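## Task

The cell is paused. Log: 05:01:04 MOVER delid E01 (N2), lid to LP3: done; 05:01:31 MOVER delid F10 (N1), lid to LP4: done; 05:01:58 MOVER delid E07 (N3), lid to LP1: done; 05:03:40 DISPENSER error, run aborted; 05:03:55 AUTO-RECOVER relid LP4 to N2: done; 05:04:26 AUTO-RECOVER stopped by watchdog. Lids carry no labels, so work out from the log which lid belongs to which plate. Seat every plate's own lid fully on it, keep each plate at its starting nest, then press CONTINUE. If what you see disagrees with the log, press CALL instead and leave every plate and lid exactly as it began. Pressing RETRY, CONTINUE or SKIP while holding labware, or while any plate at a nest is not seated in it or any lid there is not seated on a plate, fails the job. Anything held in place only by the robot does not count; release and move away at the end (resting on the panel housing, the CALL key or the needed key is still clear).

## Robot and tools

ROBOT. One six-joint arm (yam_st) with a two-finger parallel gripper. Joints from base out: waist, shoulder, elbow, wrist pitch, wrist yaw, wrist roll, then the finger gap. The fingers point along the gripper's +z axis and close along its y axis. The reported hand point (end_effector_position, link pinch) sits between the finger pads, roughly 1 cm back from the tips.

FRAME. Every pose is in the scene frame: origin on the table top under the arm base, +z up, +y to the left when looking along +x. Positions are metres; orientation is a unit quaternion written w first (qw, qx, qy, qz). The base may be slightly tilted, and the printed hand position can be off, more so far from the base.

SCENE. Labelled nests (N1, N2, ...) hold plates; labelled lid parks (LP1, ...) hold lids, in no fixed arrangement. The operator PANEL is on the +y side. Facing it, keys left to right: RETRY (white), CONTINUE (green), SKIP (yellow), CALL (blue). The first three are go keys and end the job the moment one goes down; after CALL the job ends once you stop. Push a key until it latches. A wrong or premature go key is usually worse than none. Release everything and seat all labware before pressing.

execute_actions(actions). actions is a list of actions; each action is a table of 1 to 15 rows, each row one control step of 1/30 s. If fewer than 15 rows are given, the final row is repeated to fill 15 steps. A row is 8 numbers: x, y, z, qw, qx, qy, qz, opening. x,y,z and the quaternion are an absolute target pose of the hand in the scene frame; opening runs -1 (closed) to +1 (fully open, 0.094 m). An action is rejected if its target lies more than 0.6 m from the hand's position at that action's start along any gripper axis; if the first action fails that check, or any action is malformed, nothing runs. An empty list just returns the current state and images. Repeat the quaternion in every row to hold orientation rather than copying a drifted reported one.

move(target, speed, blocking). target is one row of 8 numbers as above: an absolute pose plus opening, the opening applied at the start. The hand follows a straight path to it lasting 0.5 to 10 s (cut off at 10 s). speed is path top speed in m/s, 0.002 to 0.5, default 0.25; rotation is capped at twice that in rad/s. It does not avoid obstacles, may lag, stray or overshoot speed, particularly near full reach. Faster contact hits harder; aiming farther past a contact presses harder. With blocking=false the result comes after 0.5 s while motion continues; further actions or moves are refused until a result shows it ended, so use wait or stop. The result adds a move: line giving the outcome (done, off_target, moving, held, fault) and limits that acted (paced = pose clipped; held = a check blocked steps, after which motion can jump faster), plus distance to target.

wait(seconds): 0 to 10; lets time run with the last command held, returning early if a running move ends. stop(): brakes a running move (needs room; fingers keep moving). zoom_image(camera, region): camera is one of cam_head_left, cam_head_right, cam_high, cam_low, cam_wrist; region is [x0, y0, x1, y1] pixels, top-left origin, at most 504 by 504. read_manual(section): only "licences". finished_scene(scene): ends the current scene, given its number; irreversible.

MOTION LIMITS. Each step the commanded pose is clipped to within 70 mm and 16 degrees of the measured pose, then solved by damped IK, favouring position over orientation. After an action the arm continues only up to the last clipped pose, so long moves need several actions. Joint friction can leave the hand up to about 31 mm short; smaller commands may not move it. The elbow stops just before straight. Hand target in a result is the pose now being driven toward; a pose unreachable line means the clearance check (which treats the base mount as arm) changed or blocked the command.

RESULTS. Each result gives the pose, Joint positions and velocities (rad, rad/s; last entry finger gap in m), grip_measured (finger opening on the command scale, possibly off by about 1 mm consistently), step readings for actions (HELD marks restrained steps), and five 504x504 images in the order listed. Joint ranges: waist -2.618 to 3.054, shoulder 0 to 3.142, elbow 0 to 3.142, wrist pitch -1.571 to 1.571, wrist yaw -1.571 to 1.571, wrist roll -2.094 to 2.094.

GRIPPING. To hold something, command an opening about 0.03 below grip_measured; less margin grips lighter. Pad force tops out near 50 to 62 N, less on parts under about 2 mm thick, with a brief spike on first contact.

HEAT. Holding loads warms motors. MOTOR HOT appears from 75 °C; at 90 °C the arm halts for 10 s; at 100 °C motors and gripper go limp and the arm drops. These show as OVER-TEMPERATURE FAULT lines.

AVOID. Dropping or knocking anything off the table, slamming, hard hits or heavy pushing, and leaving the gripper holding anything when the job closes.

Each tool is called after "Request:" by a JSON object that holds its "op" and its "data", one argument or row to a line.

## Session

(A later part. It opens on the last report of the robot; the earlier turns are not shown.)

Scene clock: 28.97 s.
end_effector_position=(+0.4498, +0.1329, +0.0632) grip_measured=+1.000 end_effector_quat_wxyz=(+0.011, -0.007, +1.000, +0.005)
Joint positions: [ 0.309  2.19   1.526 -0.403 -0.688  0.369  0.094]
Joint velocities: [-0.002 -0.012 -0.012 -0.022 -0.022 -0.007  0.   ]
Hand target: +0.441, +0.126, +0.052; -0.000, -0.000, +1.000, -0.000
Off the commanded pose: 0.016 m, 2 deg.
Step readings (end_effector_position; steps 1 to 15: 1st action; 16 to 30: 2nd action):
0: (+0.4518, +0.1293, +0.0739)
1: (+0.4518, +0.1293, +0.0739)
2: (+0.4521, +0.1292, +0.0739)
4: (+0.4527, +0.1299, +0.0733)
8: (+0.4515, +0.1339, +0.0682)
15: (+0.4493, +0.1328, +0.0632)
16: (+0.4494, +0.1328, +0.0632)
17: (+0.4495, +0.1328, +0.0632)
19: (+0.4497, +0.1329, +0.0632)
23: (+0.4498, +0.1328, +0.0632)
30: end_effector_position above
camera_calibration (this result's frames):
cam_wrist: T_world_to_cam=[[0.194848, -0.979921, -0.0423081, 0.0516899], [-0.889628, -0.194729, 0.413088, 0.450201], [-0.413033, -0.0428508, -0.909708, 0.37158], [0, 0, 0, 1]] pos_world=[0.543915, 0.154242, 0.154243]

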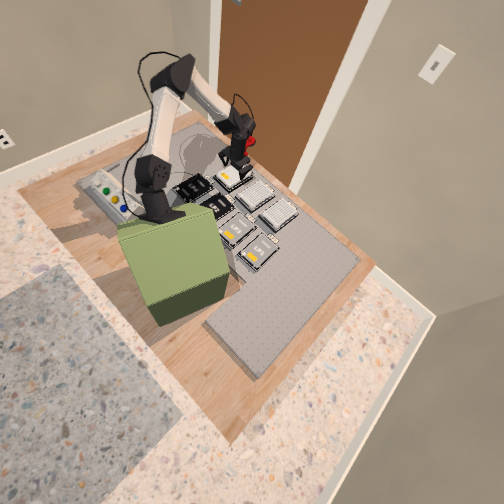

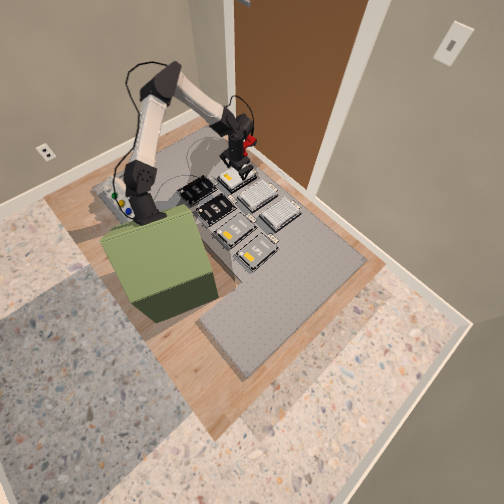

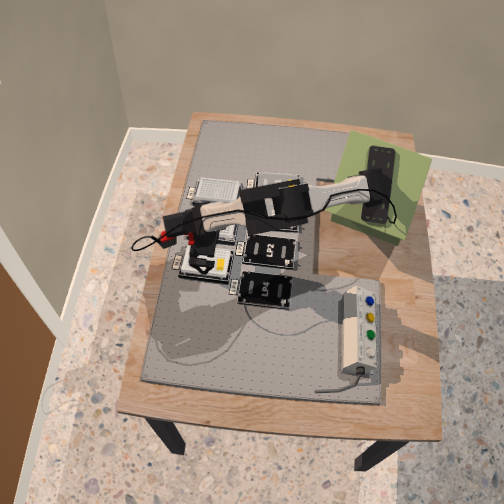

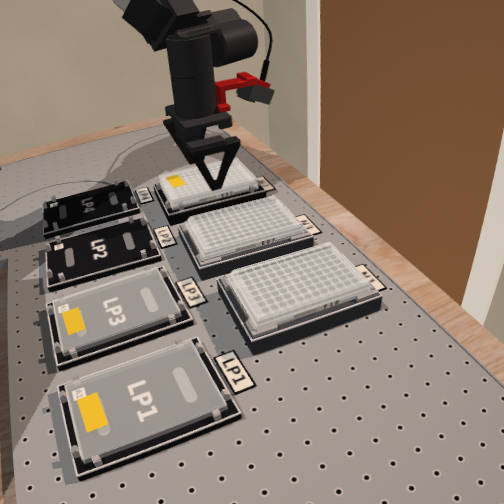

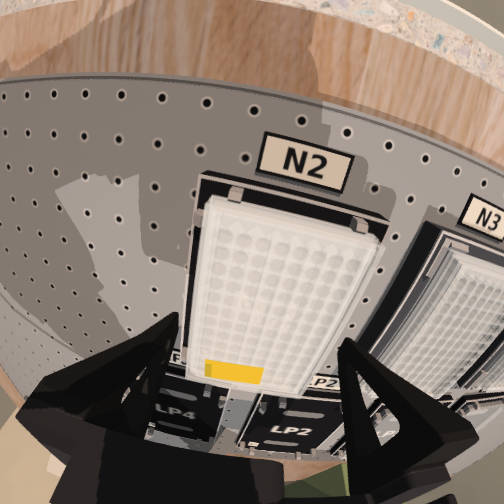

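Request:
{"op": "execute_actions", "data": {
  "actions": [
    [[0.441,0.126,0.050,0,0,1,0,1],[0.441,0.126,0.048,0,0,1,0,1],[0.441,0.126,0.046,0,0,1,0,1],[0.441,0.126,0.044,0,0,1,0,1],[0.441,0.126,0.043,0,0,1,0,1],[0.441,0.126,0.042,0,0,1,0,1]],
    [[0.441,0.126,0.042,0,0,1,0,1]]
  ]
}}

Request:
{"op": "zoom_image", "data": {
  "camera": "cam_low",
  "region": [150, 140, 280, 230]
}}

Request:
{"op": "zoom_image", "data": {
  "camera": "cam_wrist",
  "region": [150, 240, 380, 410]
}}

Scene clock: 31.70 s.
end_effector_position=(+0.4481, +0.1301, +0.0524) grip_measured=+1.000 end_effector_quat_wxyz=(+0.009, -0.004, +1.000, +0.004)
Joint positions: [ 0.321  2.215  1.526 -0.377 -0.682  0.385  0.094]
Joint velocities: [-0.002  0.017 -0.017 -0.007 -0.007  0.022  0.   ]
Hand target: +0.441, +0.126, +0.042; -0.000, -0.000, +1.000, -0.000
Off the commanded pose: 0.013 m, 1 deg.
Step readings (end_effector_position; steps 1 to 15: 1st action; 16 to 30: 2nd action):
0: (+0.4499, +0.1329, +0.0632)
1: (+0.4500, +0.1329, +0.0632)
2: (+0.4503, +0.1330, +0.0633)
4: (+0.4511, +0.1327, +0.0625)
8: (+0.4496, +0.1311, +0.0565)
15: (+0.4475, +0.1299, +0.0524)
16: (+0.4477, +0.1300, +0.0524)
17: (+0.4477, +0.1300, +0.0524)
19: (+0.4478, +0.1300, +0.0524)
23: (+0.4480, +0.1300, +0.0524)
30: end_effector_position above
camera_calibration (this result's frames):
cam_wrist: T_world_to_cam=[[0.187735, -0.981367, -0.0409125, 0.0521371], [-0.889126, -0.187494, 0.417494, 0.451131], [-0.417386, -0.042002, -0.907758, 0.362635], [0, 0, 0, 1]] pos_world=[0.542683, 0.150982, 0.142973]

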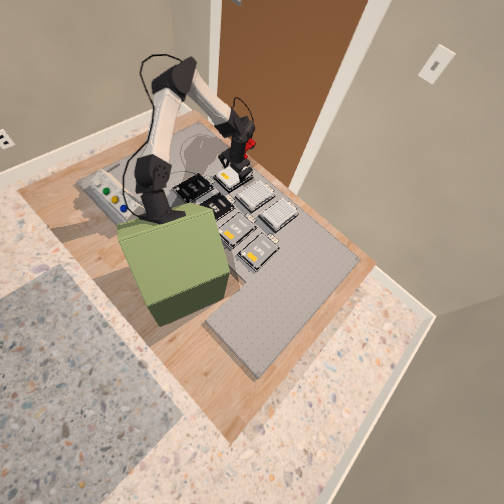

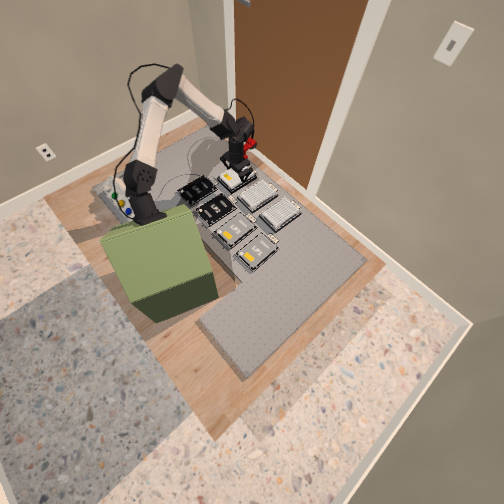

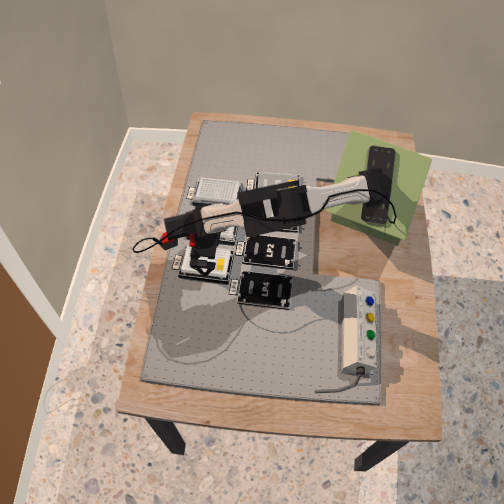

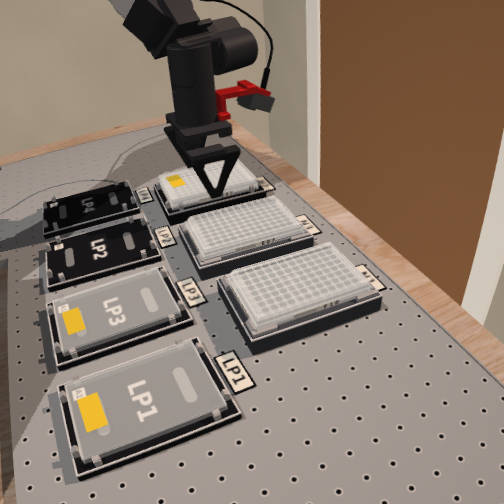

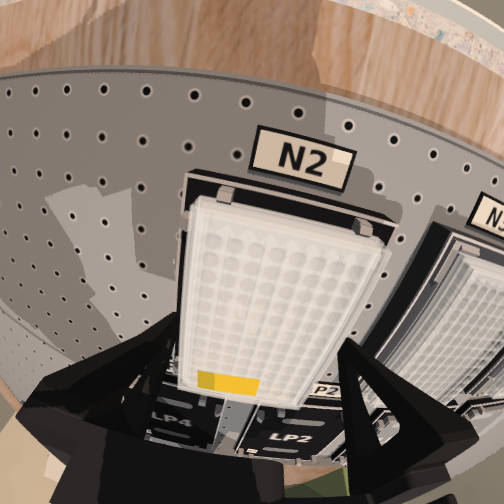

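Region (150, 140, 280, 230) of cam_low's 504x504 image, scaled by 3.877, with more detail than that image has; it fills the top 349 rows of this view, and the rest is white.

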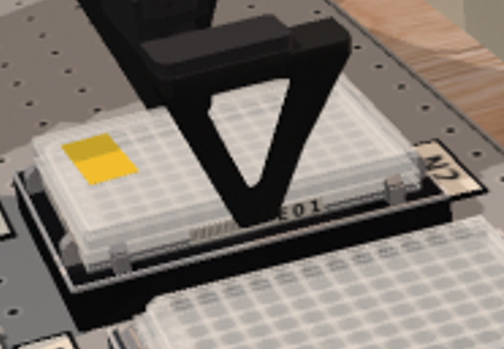

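Region (150, 240, 380, 410) of cam_wrist's 504x504 image, scaled by 2.191, with more detail than that image has; it fills the top 373 rows of this view, and the rest is white.

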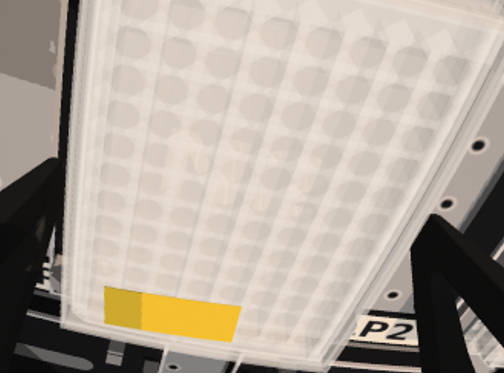

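Request:
{"op": "execute_actions", "data": {
  "actions": [
    [[0.441,0.126,0.042,0,0,1,0,0.95],[0.441,0.126,0.042,0,0,1,0,0.92],[0.441,0.126,0.042,0,0,1,0,0.89],[0.441,0.126,0.042,0,0,1,0,0.86],[0.441,0.126,0.042,0,0,1,0,0.84],[0.441,0.126,0.042,0,0,1,0,0.82],[0.441,0.126,0.042,0,0,1,0,0.80],[0.441,0.126,0.042,0,0,1,0,0.78]],
    [[0.441,0.126,0.042,0,0,1,0,0.77]]
  ]
}}

Scene clock: 33.70 s.
end_effector_position=(+0.4483, +0.1305, +0.0523) grip_measured=+0.791 end_effector_quat_wxyz=(+0.009, -0.004, +1.000, +0.005)
Joint positions: [ 0.321  2.215  1.526 -0.375 -0.682  0.386  0.084]
Joint velocities: [ 0.002 -0.007 -0.012  0.007 -0.022  0.022  0.   ]
Hand target: +0.441, +0.126, +0.042; -0.000, -0.000, +1.000, -0.000
Off the commanded pose: 0.013 m, 1 deg.
Step readings (end_effector_position; steps 1 to 15: 1st action; 16 to 30: 2nd action):
0: (+0.4481, +0.1301, +0.0524)
1: (+0.4481, +0.1301, +0.0524)
2: (+0.4481, +0.1301, +0.0524)
4: (+0.4481, +0.1301, +0.0524)
8: (+0.4483, +0.1305, +0.0523)
15: (+0.4483, +0.1305, +0.0523)
16: (+0.4483, +0.1305, +0.0523)
17: (+0.4483, +0.1305, +0.0523)
19: (+0.4483, +0.1305, +0.0523)
23: (+0.4483, +0.1305, +0.0523)
30: end_effector_position above
camera_calibration (this result's frames):
cam_wrist: T_world_to_cam=[[0.188845, -0.981105, -0.0420766, 0.0520232], [-0.889261, -0.18903, 0.416513, 0.451758], [-0.416597, -0.0412395, -0.908155, 0.362222], [0, 0, 0, 1]] pos_world=[0.542807, 0.151374, 0.14298]

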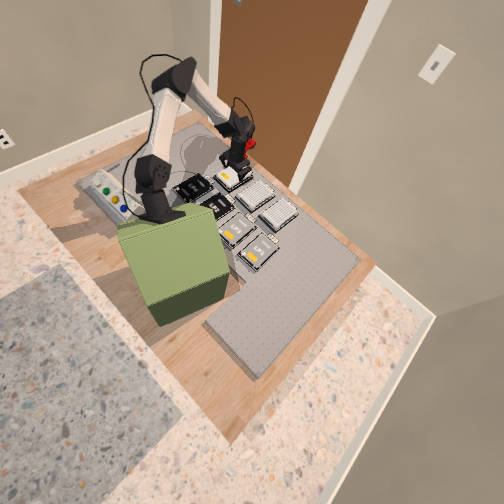

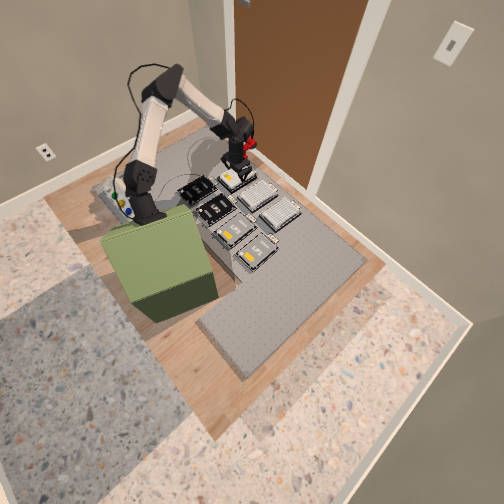

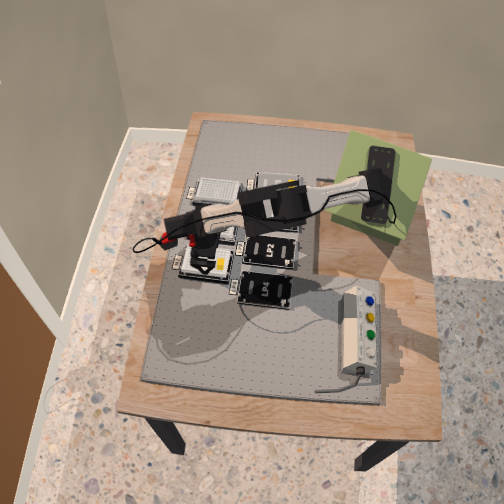

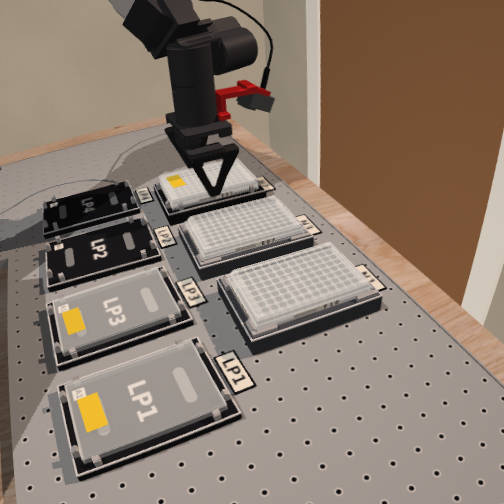

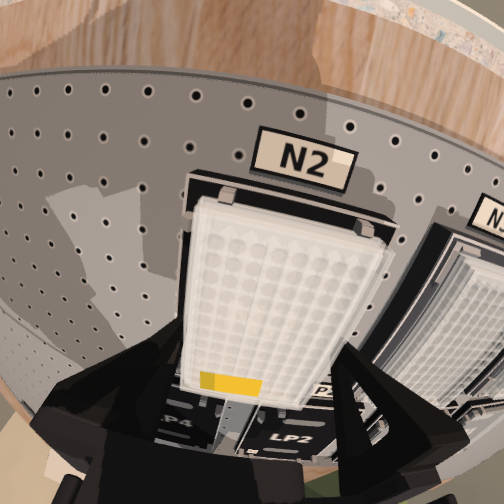

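Request:
{"op": "execute_actions", "data": {
  "actions": [
    [[0.443,0.127,0.045,0,0,1,0,0.76],[0.445,0.128,0.048,0,0,1,0,0.76],[0.447,0.1295,0.051,0,0,1,0,0.76],[0.448,0.1305,0.053,0,0,1,0,0.76],[0.448,0.1305,0.055,0,0,1,0,0.76],[0.448,0.1305,0.057,0,0,1,0,0.76],[0.448,0.1305,0.059,0,0,1,0,0.76],[0.448,0.1305,0.061,0,0,1,0,0.76],[0.448,0.1305,0.063,0,0,1,0,0.76],[0.448,0.1305,0.065,0,0,1,0,0.76],[0.448,0.1305,0.067,0,0,1,0,0.76],[0.448,0.1305,0.069,0,0,1,0,0.76],[0.448,0.1305,0.071,0,0,1,0,0.76],[0.448,0.1305,0.073,0,0,1,0,0.76],[0.448,0.1305,0.075,0,0,1,0,0.76]],
    [[0.448,0.1305,0.075,0,0,1,0,0.76]]
  ]
}}

Scene clock: 35.73 s.
end_effector_position=(+0.4461, +0.1294, +0.0663) grip_measured=+0.791 end_effector_quat_wxyz=(+0.003, -0.005, +1.000, +0.002)
Joint positions: [ 0.301  2.187  1.526 -0.434 -0.692  0.35   0.084]
Joint velocities: [-0.007  0.007 -0.022 -0.037  0.022 -0.007  0.   ]
Hand target: +0.448, +0.131, +0.075; +0.000, -0.000, +1.000, +0.000
Off the commanded pose: 0.009 m, 1 deg.
Step readings (end_effector_position; steps 1 to 15: 1st action; 16 to 30: 2nd action):
0: (+0.4483, +0.1305, +0.0523)
1: (+0.4483, +0.1305, +0.0523)
2: (+0.4482, +0.1304, +0.0523)
4: (+0.4477, +0.1302, +0.0523)
8: (+0.4468, +0.1302, +0.0523)
15: (+0.4467, +0.1303, +0.0599)
16: (+0.4466, +0.1300, +0.0619)
17: (+0.4464, +0.1298, +0.0637)
19: (+0.4462, +0.1295, +0.0658)
23: (+0.4461, +0.1293, +0.0663)
30: end_effector_position above
camera_calibration (this result's frames):
cam_wrist: T_world_to_cam=[[0.189457, -0.981082, -0.0397974, 0.0515266], [-0.883818, -0.188051, 0.428372, 0.44043], [-0.427752, -0.0459846, -0.902726, 0.379178], [0, 0, 0, 1]] pos_world=[0.541692, 0.150812, 0.155676]

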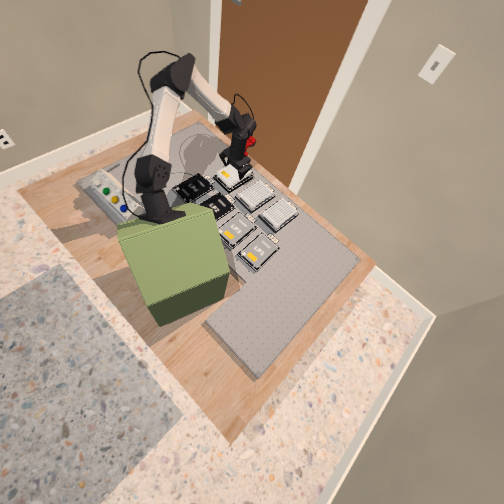

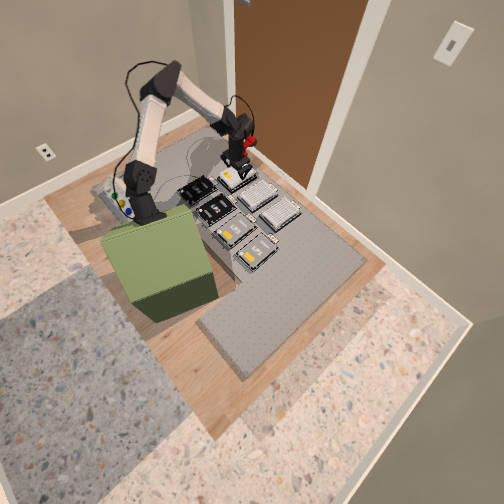

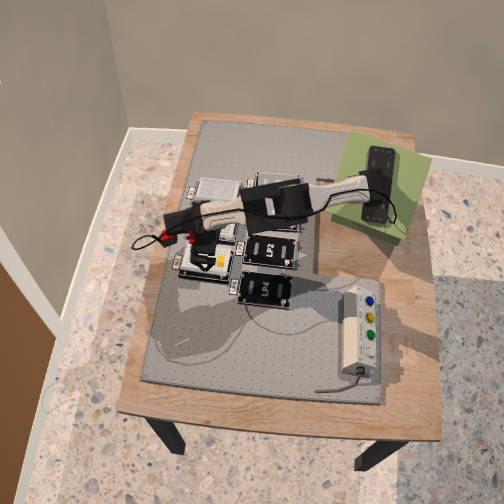

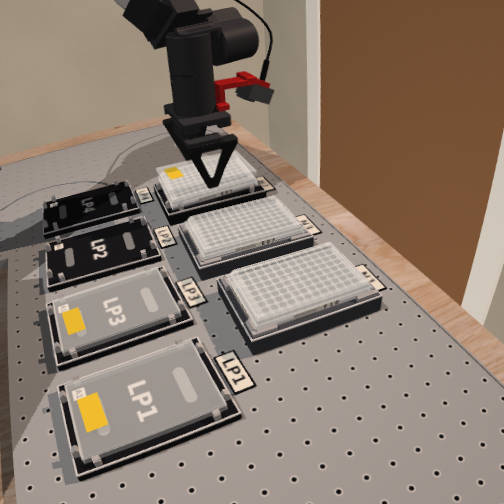

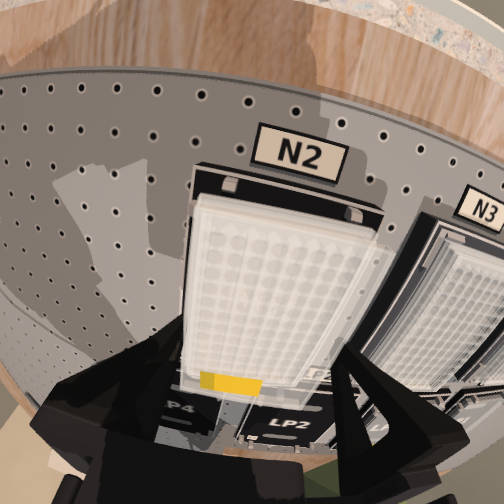

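Request:
{"op": "zoom_image", "data": {
  "camera": "cam_low",
  "region": [140, 130, 290, 240]
}}

Region (140, 130, 290, 240) of cam_low's 504x504 image, scaled by 3.360, with more detail than that image has; it fills the top 370 rows of this view, and the rest is white.

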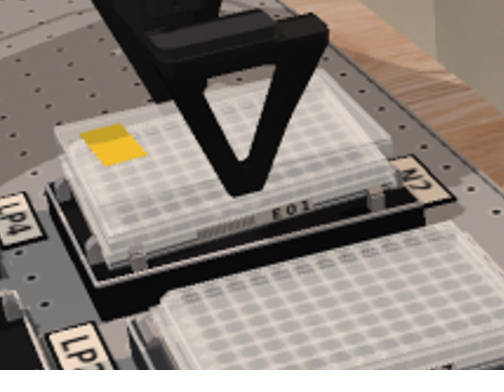

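Request:
{"op": "move", "data": {
  "target": [0.448, -0.135, 0.105, 0, 0, 1, 0, 0.76],
  "speed": 0.2
}}

Scene clock: 38.67 s.
end_effector_position=(+0.4446, -0.1354, +0.1073) grip_measured=+0.791 end_effector_quat_wxyz=(+0.002, +0.003, +1.000, -0.004)
Joint positions: [-0.183  2.69   1.823 -0.681 -0.804 -0.282  0.084]
Joint velocities: [-0.002 -0.007  0.007 -0.037 -0.051 -0.037 -0.   ]
Hand target: +0.446, -0.135, +0.106; -0.001, +0.000, +1.000, +0.001
Off the commanded pose: 0.004 m, 1 deg.
move: done
camera_calibration (this result's frames):
cam_wrist: T_world_to_cam=[[0.17444, -0.984274, -0.0278436, -0.201386], [-0.885713, -0.169201, 0.432301, 0.374732], [-0.430214, -0.0507491, -0.901299, 0.403663], [0, 0, 0, 1]] pos_world=[0.540696, -0.114328, 0.196217]

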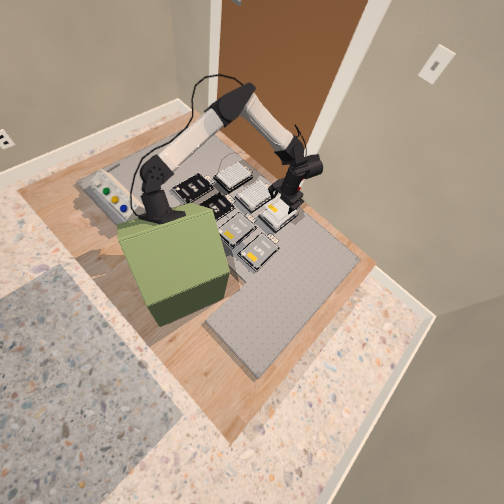

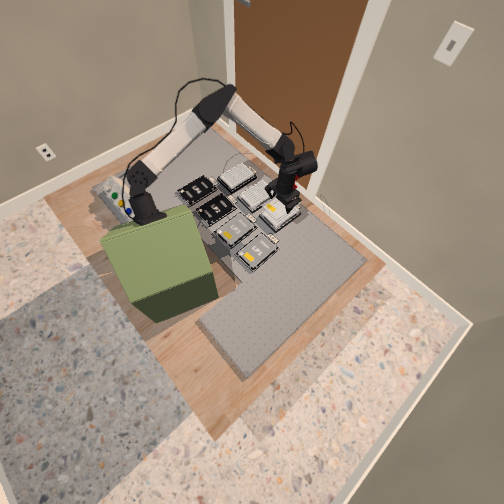

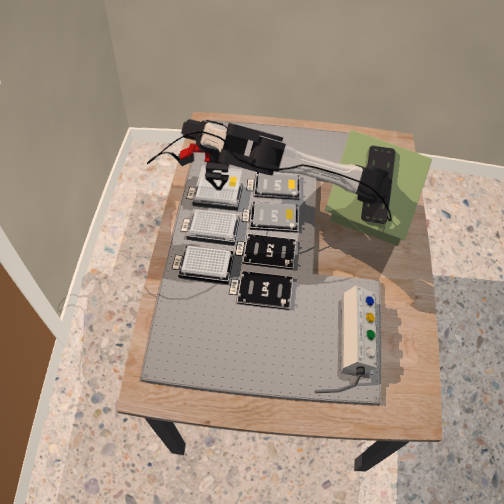

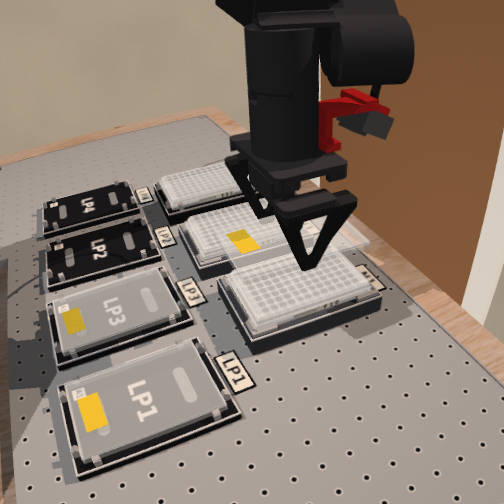

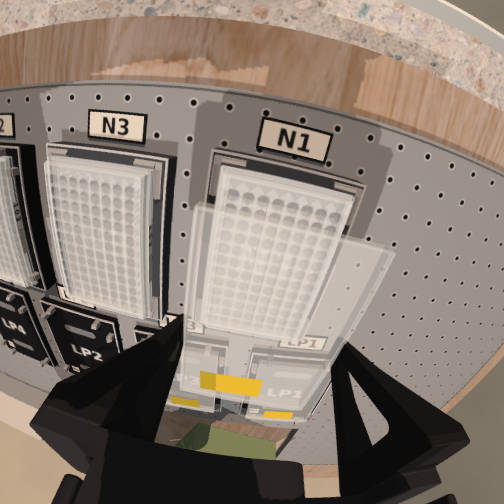

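Request:
{"op": "zoom_image", "data": {
  "camera": "cam_wrist",
  "region": [170, 130, 410, 370]
}}

Region (170, 130, 410, 370) of cam_wrist's 504x504 image, scaled by 2.100, with more detail than that image has.

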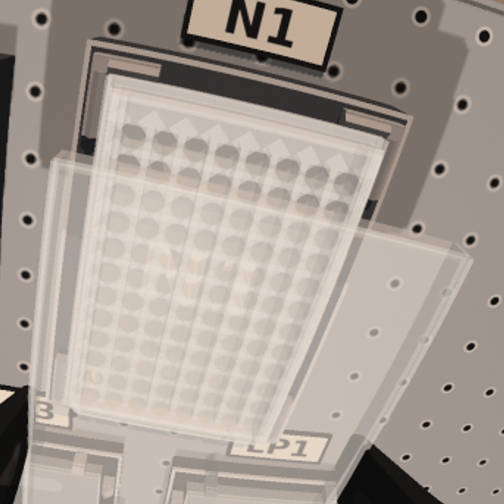

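Request:
{"op": "execute_actions", "data": {
  "actions": [
    [[0.448,-0.135,0.102,0,0,1,0,0.76],[0.450,-0.135,0.099,0,0,1,0,0.76],[0.452,-0.135,0.096,0,0,1,0,0.76],[0.454,-0.135,0.093,0,0,1,0,0.76],[0.455,-0.135,0.090,0,0,1,0,0.76],[0.455,-0.135,0.087,0,0,1,0,0.76],[0.455,-0.135,0.084,0,0,1,0,0.76],[0.455,-0.135,0.081,0,0,1,0,0.76],[0.455,-0.135,0.078,0,0,1,0,0.76],[0.455,-0.135,0.075,0,0,1,0,0.76],[0.455,-0.135,0.072,0,0,1,0,0.76],[0.455,-0.135,0.070,0,0,1,0,0.76]],
    [[0.455,-0.135,0.070,0,0,1,0,0.76]]
  ]
}}

Request:
{"op": "zoom_image", "data": {
  "camera": "cam_wrist",
  "region": [160, 150, 420, 410]
}}

Scene clock: 42.83 s.
end_effector_position=(+0.4460, -0.1352, +0.0728) grip_measured=+0.791 end_effector_quat_wxyz=(-0.008, +0.009, +1.000, -0.000)
Joint positions: [-0.129  2.764  1.871 -0.627 -0.804 -0.213  0.084]
Joint velocities: [-0.007 -0.002 -0.022 -0.051  0.037 -0.081 -0.002]
Hand target: +0.455, -0.135, +0.070; +0.000, +0.000, +1.000, -0.000
Off the commanded pose: 0.009 m, 1 deg.
Step readings (end_effector_position; steps 1 to 15: 1st action; 16 to 30: 2nd action):
0: (+0.4435, -0.1350, +0.1073)
1: (+0.4435, -0.1350, +0.1073)
2: (+0.4435, -0.1350, +0.1073)
4: (+0.4460, -0.1361, +0.1063)
8: (+0.4510, -0.1373, +0.0983)
15: (+0.4454, -0.1343, +0.0752)
16: (+0.4447, -0.1344, +0.0738)
17: (+0.4444, -0.1346, +0.0731)
19: (+0.4445, -0.1348, +0.0728)
23: (+0.4455, -0.1351, +0.0728)
30: end_effector_position above
camera_calibration (this result's frames):
cam_wrist: T_world_to_cam=[[0.161076, -0.986195, -0.0384047, -0.195882], [-0.87943, -0.161082, 0.447945, 0.388065], [-0.447947, -0.0383789, -0.893236, 0.382163], [0, 0, 0, 1]] pos_world=[0.544016, -0.116, 0.160007]

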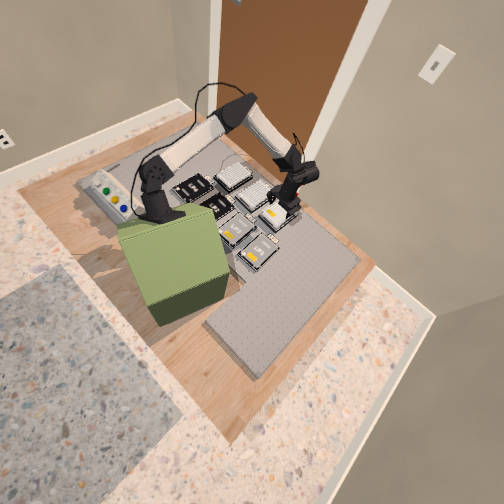

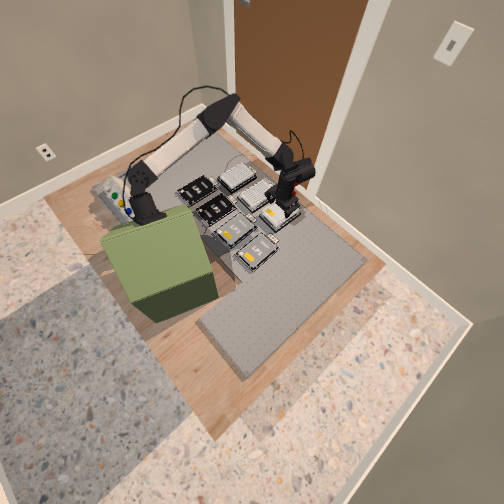

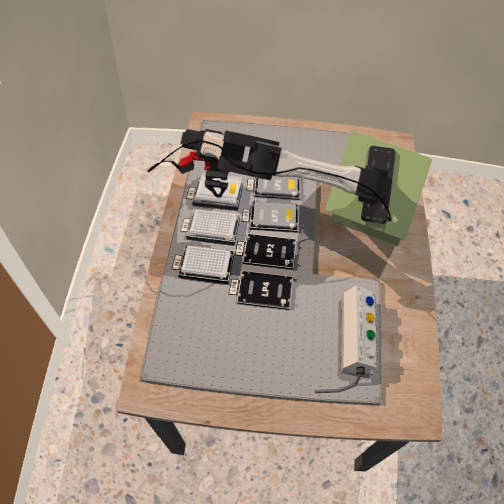

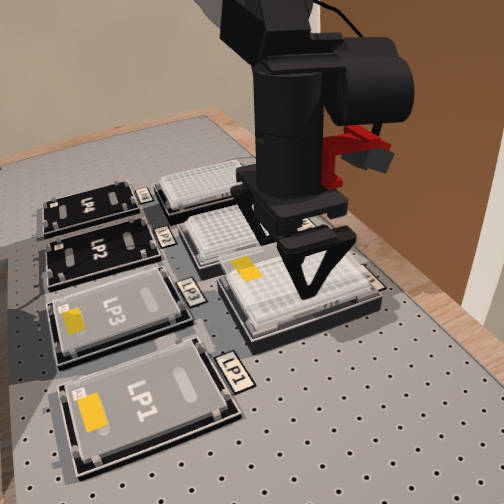

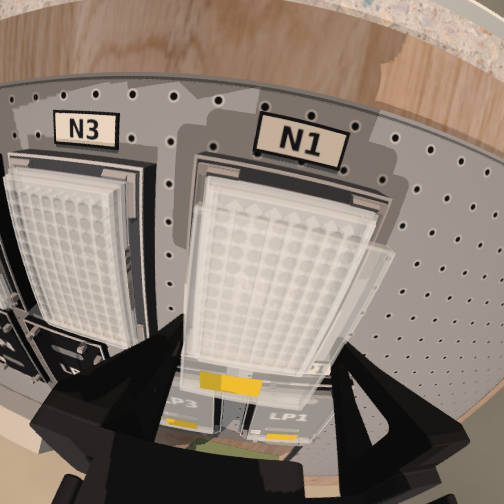

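Region (160, 150, 420, 410) of cam_wrist's 504x504 image, scaled by 1.938, with more detail than that image has.

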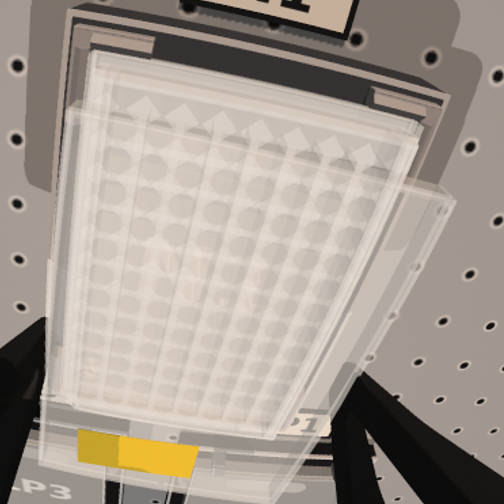

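Request:
{"op": "execute_actions", "data": {
  "actions": [
    [[0.457,-0.135,0.071,0,0,1,0,0.76],[0.459,-0.135,0.071,0,0,1,0,0.76],[0.461,-0.135,0.071,0,0,1,0,0.76],[0.463,-0.135,0.071,0,0,1,0,0.76],[0.464,-0.135,0.071,0,0,1,0,0.76]],
    [[0.464,-0.135,0.071,0,0,1,0,0.76]]
  ]
}}

Request:
{"op": "zoom_image", "data": {
  "camera": "cam_low",
  "region": [200, 200, 400, 360]
}}

Request:
{"op": "zoom_image", "data": {
  "camera": "cam_wrist",
  "region": [160, 150, 420, 410]
}}

Scene clock: 44.43 s.
end_effector_position=(+0.4654, -0.1339, +0.0779) grip_measured=+0.791 end_effector_quat_wxyz=(+0.007, -0.005, +1.000, -0.003)
Joint positions: [-0.129  2.779  1.942 -0.64  -0.804 -0.21   0.084]
Joint velocities: [-0.007  0.012 -0.027  0.022 -0.007  0.066 -0.   ]
Hand target: +0.464, -0.135, +0.071; +0.000, +0.000, +1.000, -0.000
Off the commanded pose: 0.007 m, 1 deg.
Step readings (end_effector_position; steps 1 to 15: 1st action; 16 to 30: 2nd action):
0: (+0.4461, -0.1352, +0.0728)
1: (+0.4468, -0.1351, +0.0730)
2: (+0.4481, -0.1352, +0.0732)
4: (+0.4540, -0.1354, +0.0742)
8: (+0.4652, -0.1347, +0.0772)
15: (+0.4662, -0.1341, +0.0780)
16: (+0.4661, -0.1341, +0.0780)
17: (+0.4659, -0.1340, +0.0780)
19: (+0.4657, -0.1340, +0.0779)
23: (+0.4656, -0.1340, +0.0779)
30: end_effector_position above
camera_calibration (this result's frames):
cam_wrist: T_world_to_cam=[[0.19024, -0.981371, -0.0268245, -0.211427], [-0.887392, -0.183581, 0.422887, 0.40574], [-0.419933, -0.0566463, -0.905785, 0.381023], [0, 0, 0, 1]] pos_world=[0.560277, -0.111419, 0.167871]

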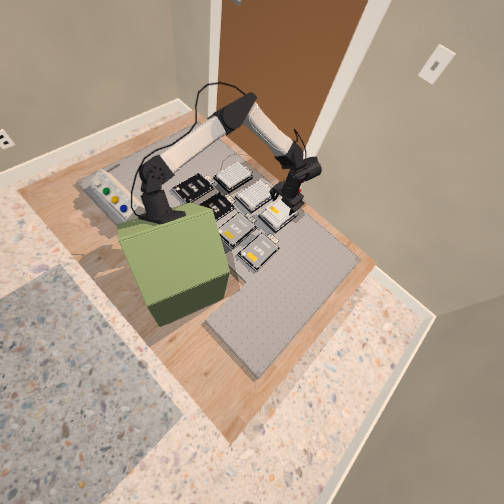

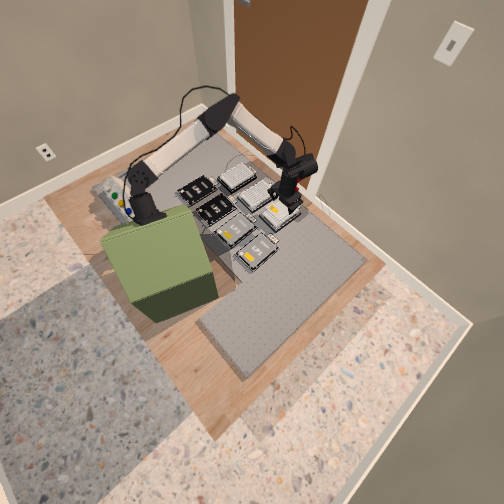

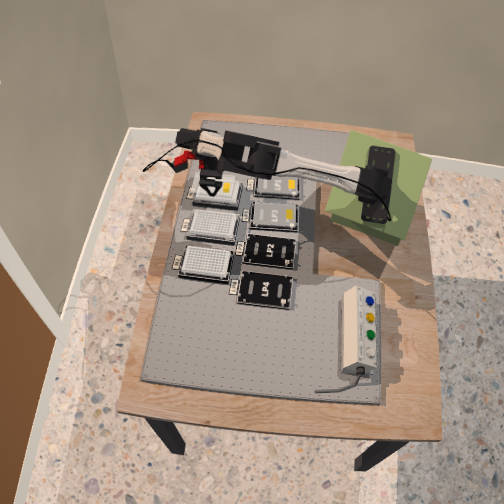

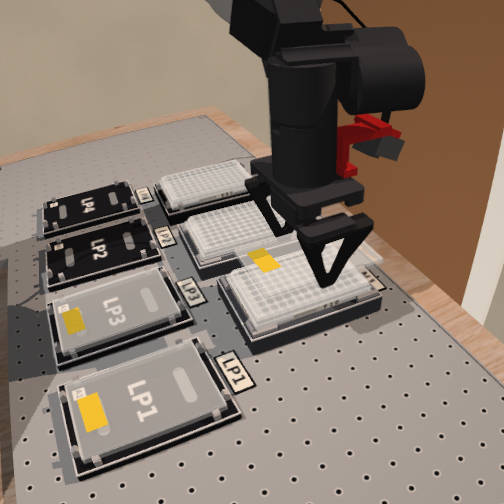

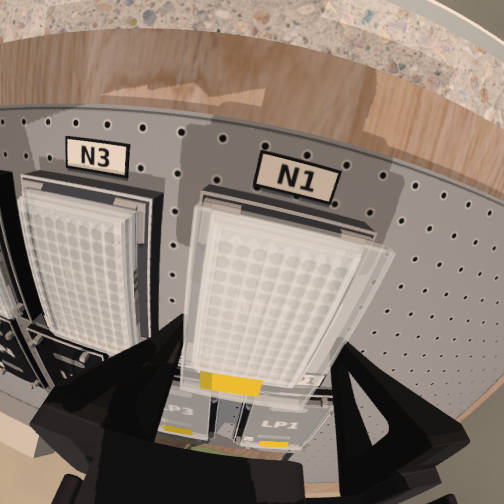

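Region (200, 200, 400, 360) of cam_low's 504x504 image, scaled by 2.520, with more detail than that image has; it fills the top 403 rows of this view, and the rest is white.

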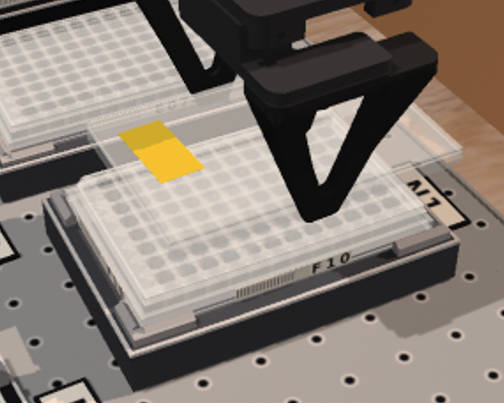

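Region (160, 150, 420, 410) of cam_wrist's 504x504 image, scaled by 1.938, with more detail than that image has.

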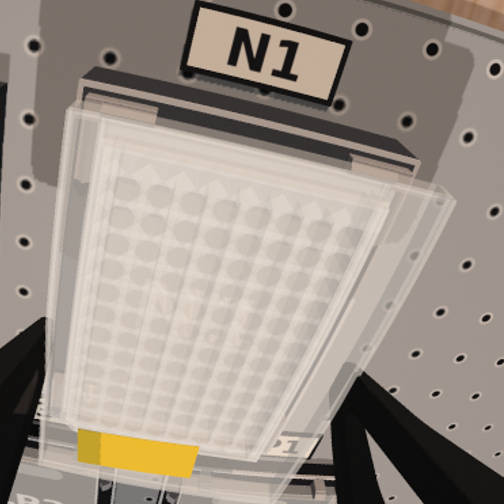

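Request:
{"op": "execute_actions", "data": {
  "actions": [
    [[0.461,-0.135,0.071,0,0,1,0,0.76],[0.458,-0.135,0.071,0,0,1,0,0.76],[0.455,-0.135,0.071,0,0,1,0,0.76],[0.453,-0.135,0.071,0,0,1,0,0.76],[0.451,-0.135,0.071,0,0,1,0,0.76]],
    [[0.451,-0.135,0.071,0,0,1,0,0.76]]
  ]
}}

Scene clock: 47.73 s.
end_effector_position=(+0.4555, -0.1372, +0.0728) grip_measured=+0.791 end_effector_quat_wxyz=(+0.002, +0.000, +1.000, -0.002)
Joint positions: [-0.129  2.779  1.904 -0.617 -0.805 -0.21   0.084]
Joint velocities: [-0.022 -0.002 -0.002 -0.066  0.022 -0.007 -0.   ]
Hand target: +0.451, -0.135, +0.071; -0.000, +0.000, +1.000, +0.000
Off the commanded pose: 0.005 m, 0 deg.
Step readings (end_effector_position; steps 1 to 15: 1st action; 16 to 30: 2nd action):
0: (+0.4654, -0.1339, +0.0779)
1: (+0.4654, -0.1339, +0.0779)
2: (+0.4654, -0.1339, +0.0779)
4: (+0.4650, -0.1344, +0.0775)
8: (+0.4568, -0.1365, +0.0737)
15: (+0.4550, -0.1371, +0.0728)
16: (+0.4550, -0.1371, +0.0728)
17: (+0.4551, -0.1372, +0.0728)
19: (+0.4552, -0.1372, +0.0728)
23: (+0.4554, -0.1372, +0.0728)
30: end_effector_position above
camera_calibration (this result's frames):
cam_wrist: T_world_to_cam=[[0.179112, -0.983331, -0.0312931, -0.207766], [-0.885001, -0.174932, 0.431476, 0.397937], [-0.429758, -0.049588, -0.901582, 0.377098], [0, 0, 0, 1]] pos_world=[0.551449, -0.115991, 0.161782]

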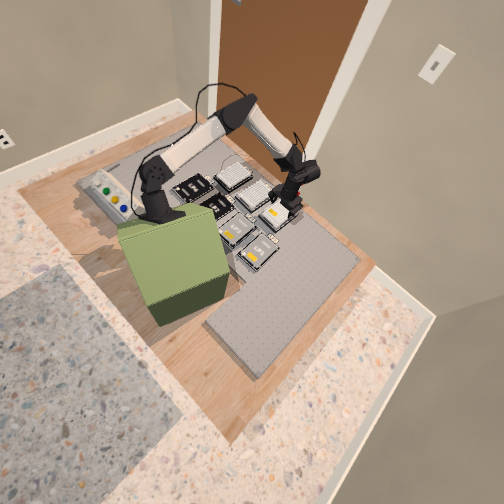

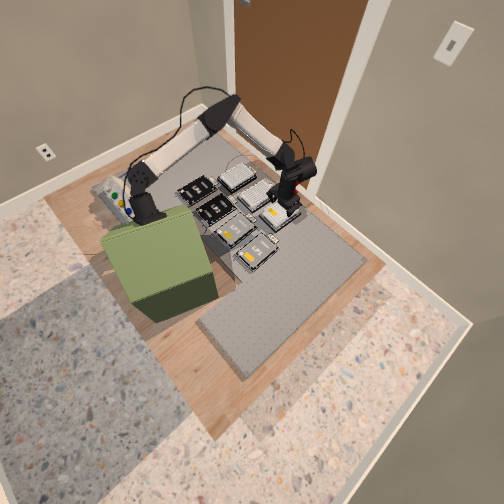

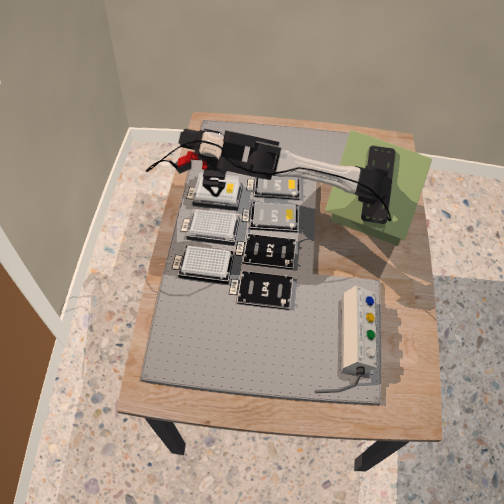

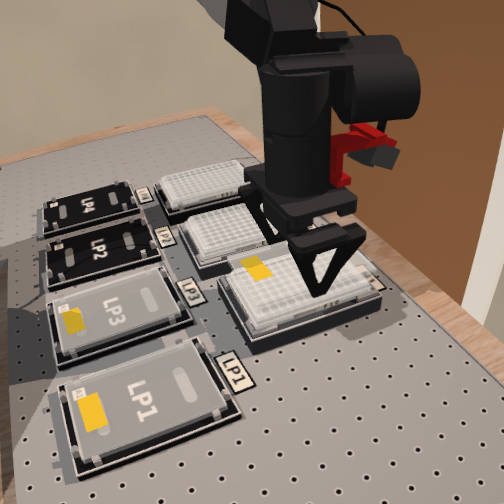

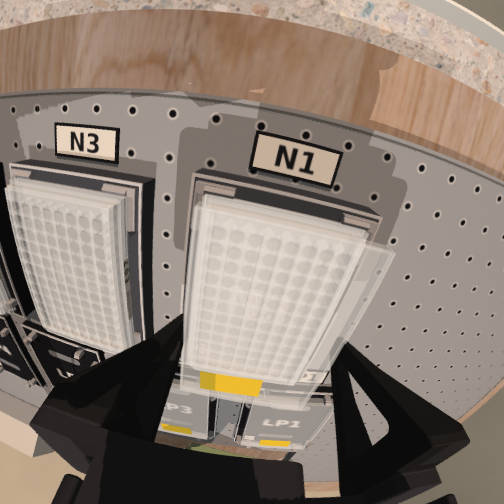

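Request:
{"op": "execute_actions", "data": {
  "actions": [
    [[0.469,-0.135,0.071,0,0,1,0,0.76],[0.439,-0.135,0.071,0,0,1,0,0.76],[0.469,-0.135,0.071,0,0,1,0,0.76],[0.439,-0.135,0.071,0,0,1,0,0.76],[0.469,-0.135,0.071,0,0,1,0,0.76],[0.439,-0.135,0.071,0,0,1,0,0.76],[0.469,-0.135,0.071,0,0,1,0,0.76],[0.439,-0.135,0.071,0,0,1,0,0.76],[0.469,-0.135,0.071,0,0,1,0,0.76],[0.439,-0.135,0.071,0,0,1,0,0.76],[0.469,-0.135,0.071,0,0,1,0,0.76],[0.439,-0.135,0.071,0,0,1,0,0.76],[0.469,-0.135,0.071,0,0,1,0,0.76],[0.439,-0.135,0.071,0,0,1,0,0.76],[0.454,-0.135,0.071,0,0,1,0,0.76]],
    [[0.454,-0.135,0.071,0,0,1,0,0.76]]
  ]
}}

Scene clock: 49.77 s.
end_effector_position=(+0.4534, -0.1365, +0.0728) grip_measured=+0.791 end_effector_quat_wxyz=(+0.002, +0.001, +1.000, -0.001)
Joint positions: [-0.129  2.773  1.891 -0.612 -0.806 -0.21   0.084]
Joint velocities: [ 0.002 -0.007 -0.002 -0.022 -0.037 -0.022 -0.001]
Hand target: +0.454, -0.135, +0.071; -0.000, +0.000, +1.000, +0.000
Off the commanded pose: 0.002 m, 0 deg.
Step readings (end_effector_position; steps 1 to 15: 1st action; 16 to 30: 2nd action):
0: (+0.4555, -0.1372, +0.0728)
1: (+0.4566, -0.1370, +0.0733)
2: (+0.4570, -0.1376, +0.0727)
4: (+0.4565, -0.1371, +0.0730)
8: (+0.4553, -0.1370, +0.0728)
15: (+0.4536, -0.1366, +0.0728)
16: (+0.4536, -0.1366, +0.0728)
17: (+0.4534, -0.1365, +0.0728)
19: (+0.4534, -0.1365, +0.0728)
23: (+0.4534, -0.1365, +0.0728)
30: end_effector_position above
camera_calibration (this result's frames):
cam_wrist: T_world_to_cam=[[0.177451, -0.983566, -0.0333113, -0.205845], [-0.88476, -0.174264, 0.432241, 0.396192], [-0.430942, -0.0472292, -0.901143, 0.377075], [0, 0, 0, 1]] pos_world=[0.54956, -0.115611, 0.161691]

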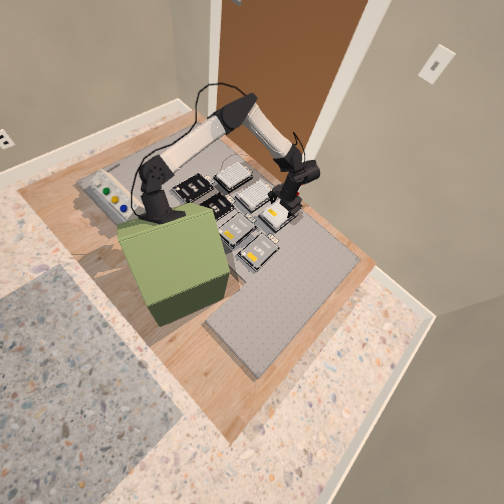

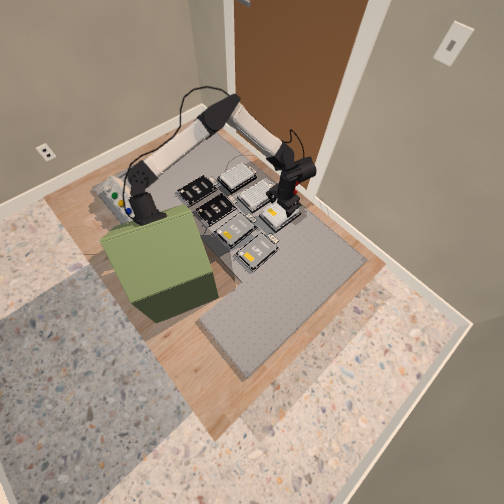

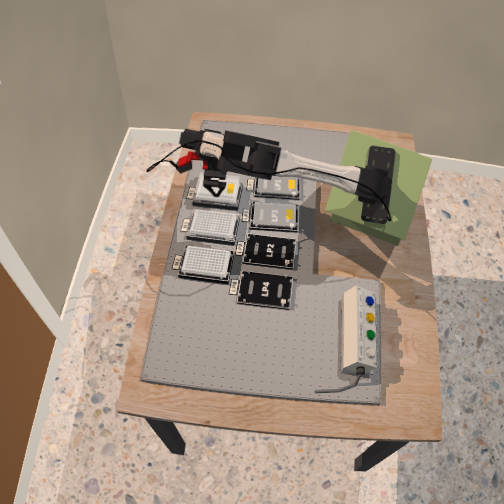

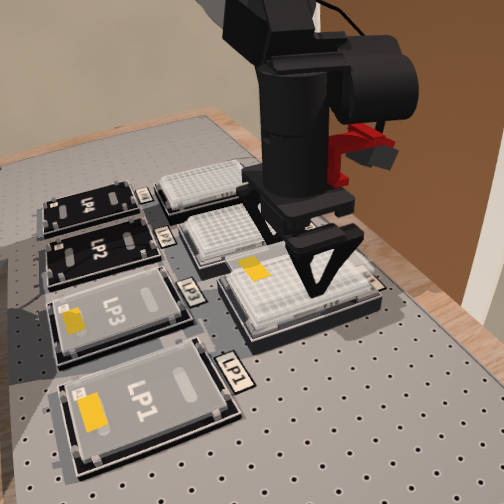

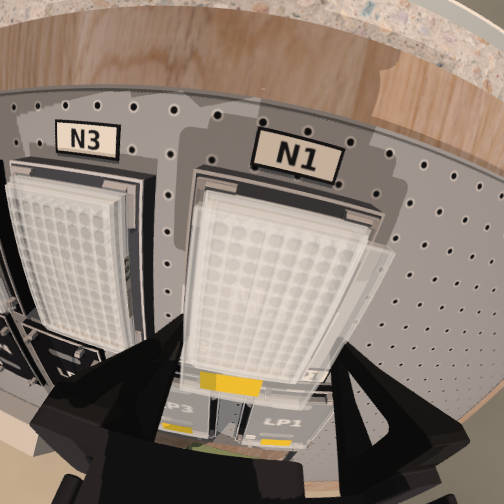

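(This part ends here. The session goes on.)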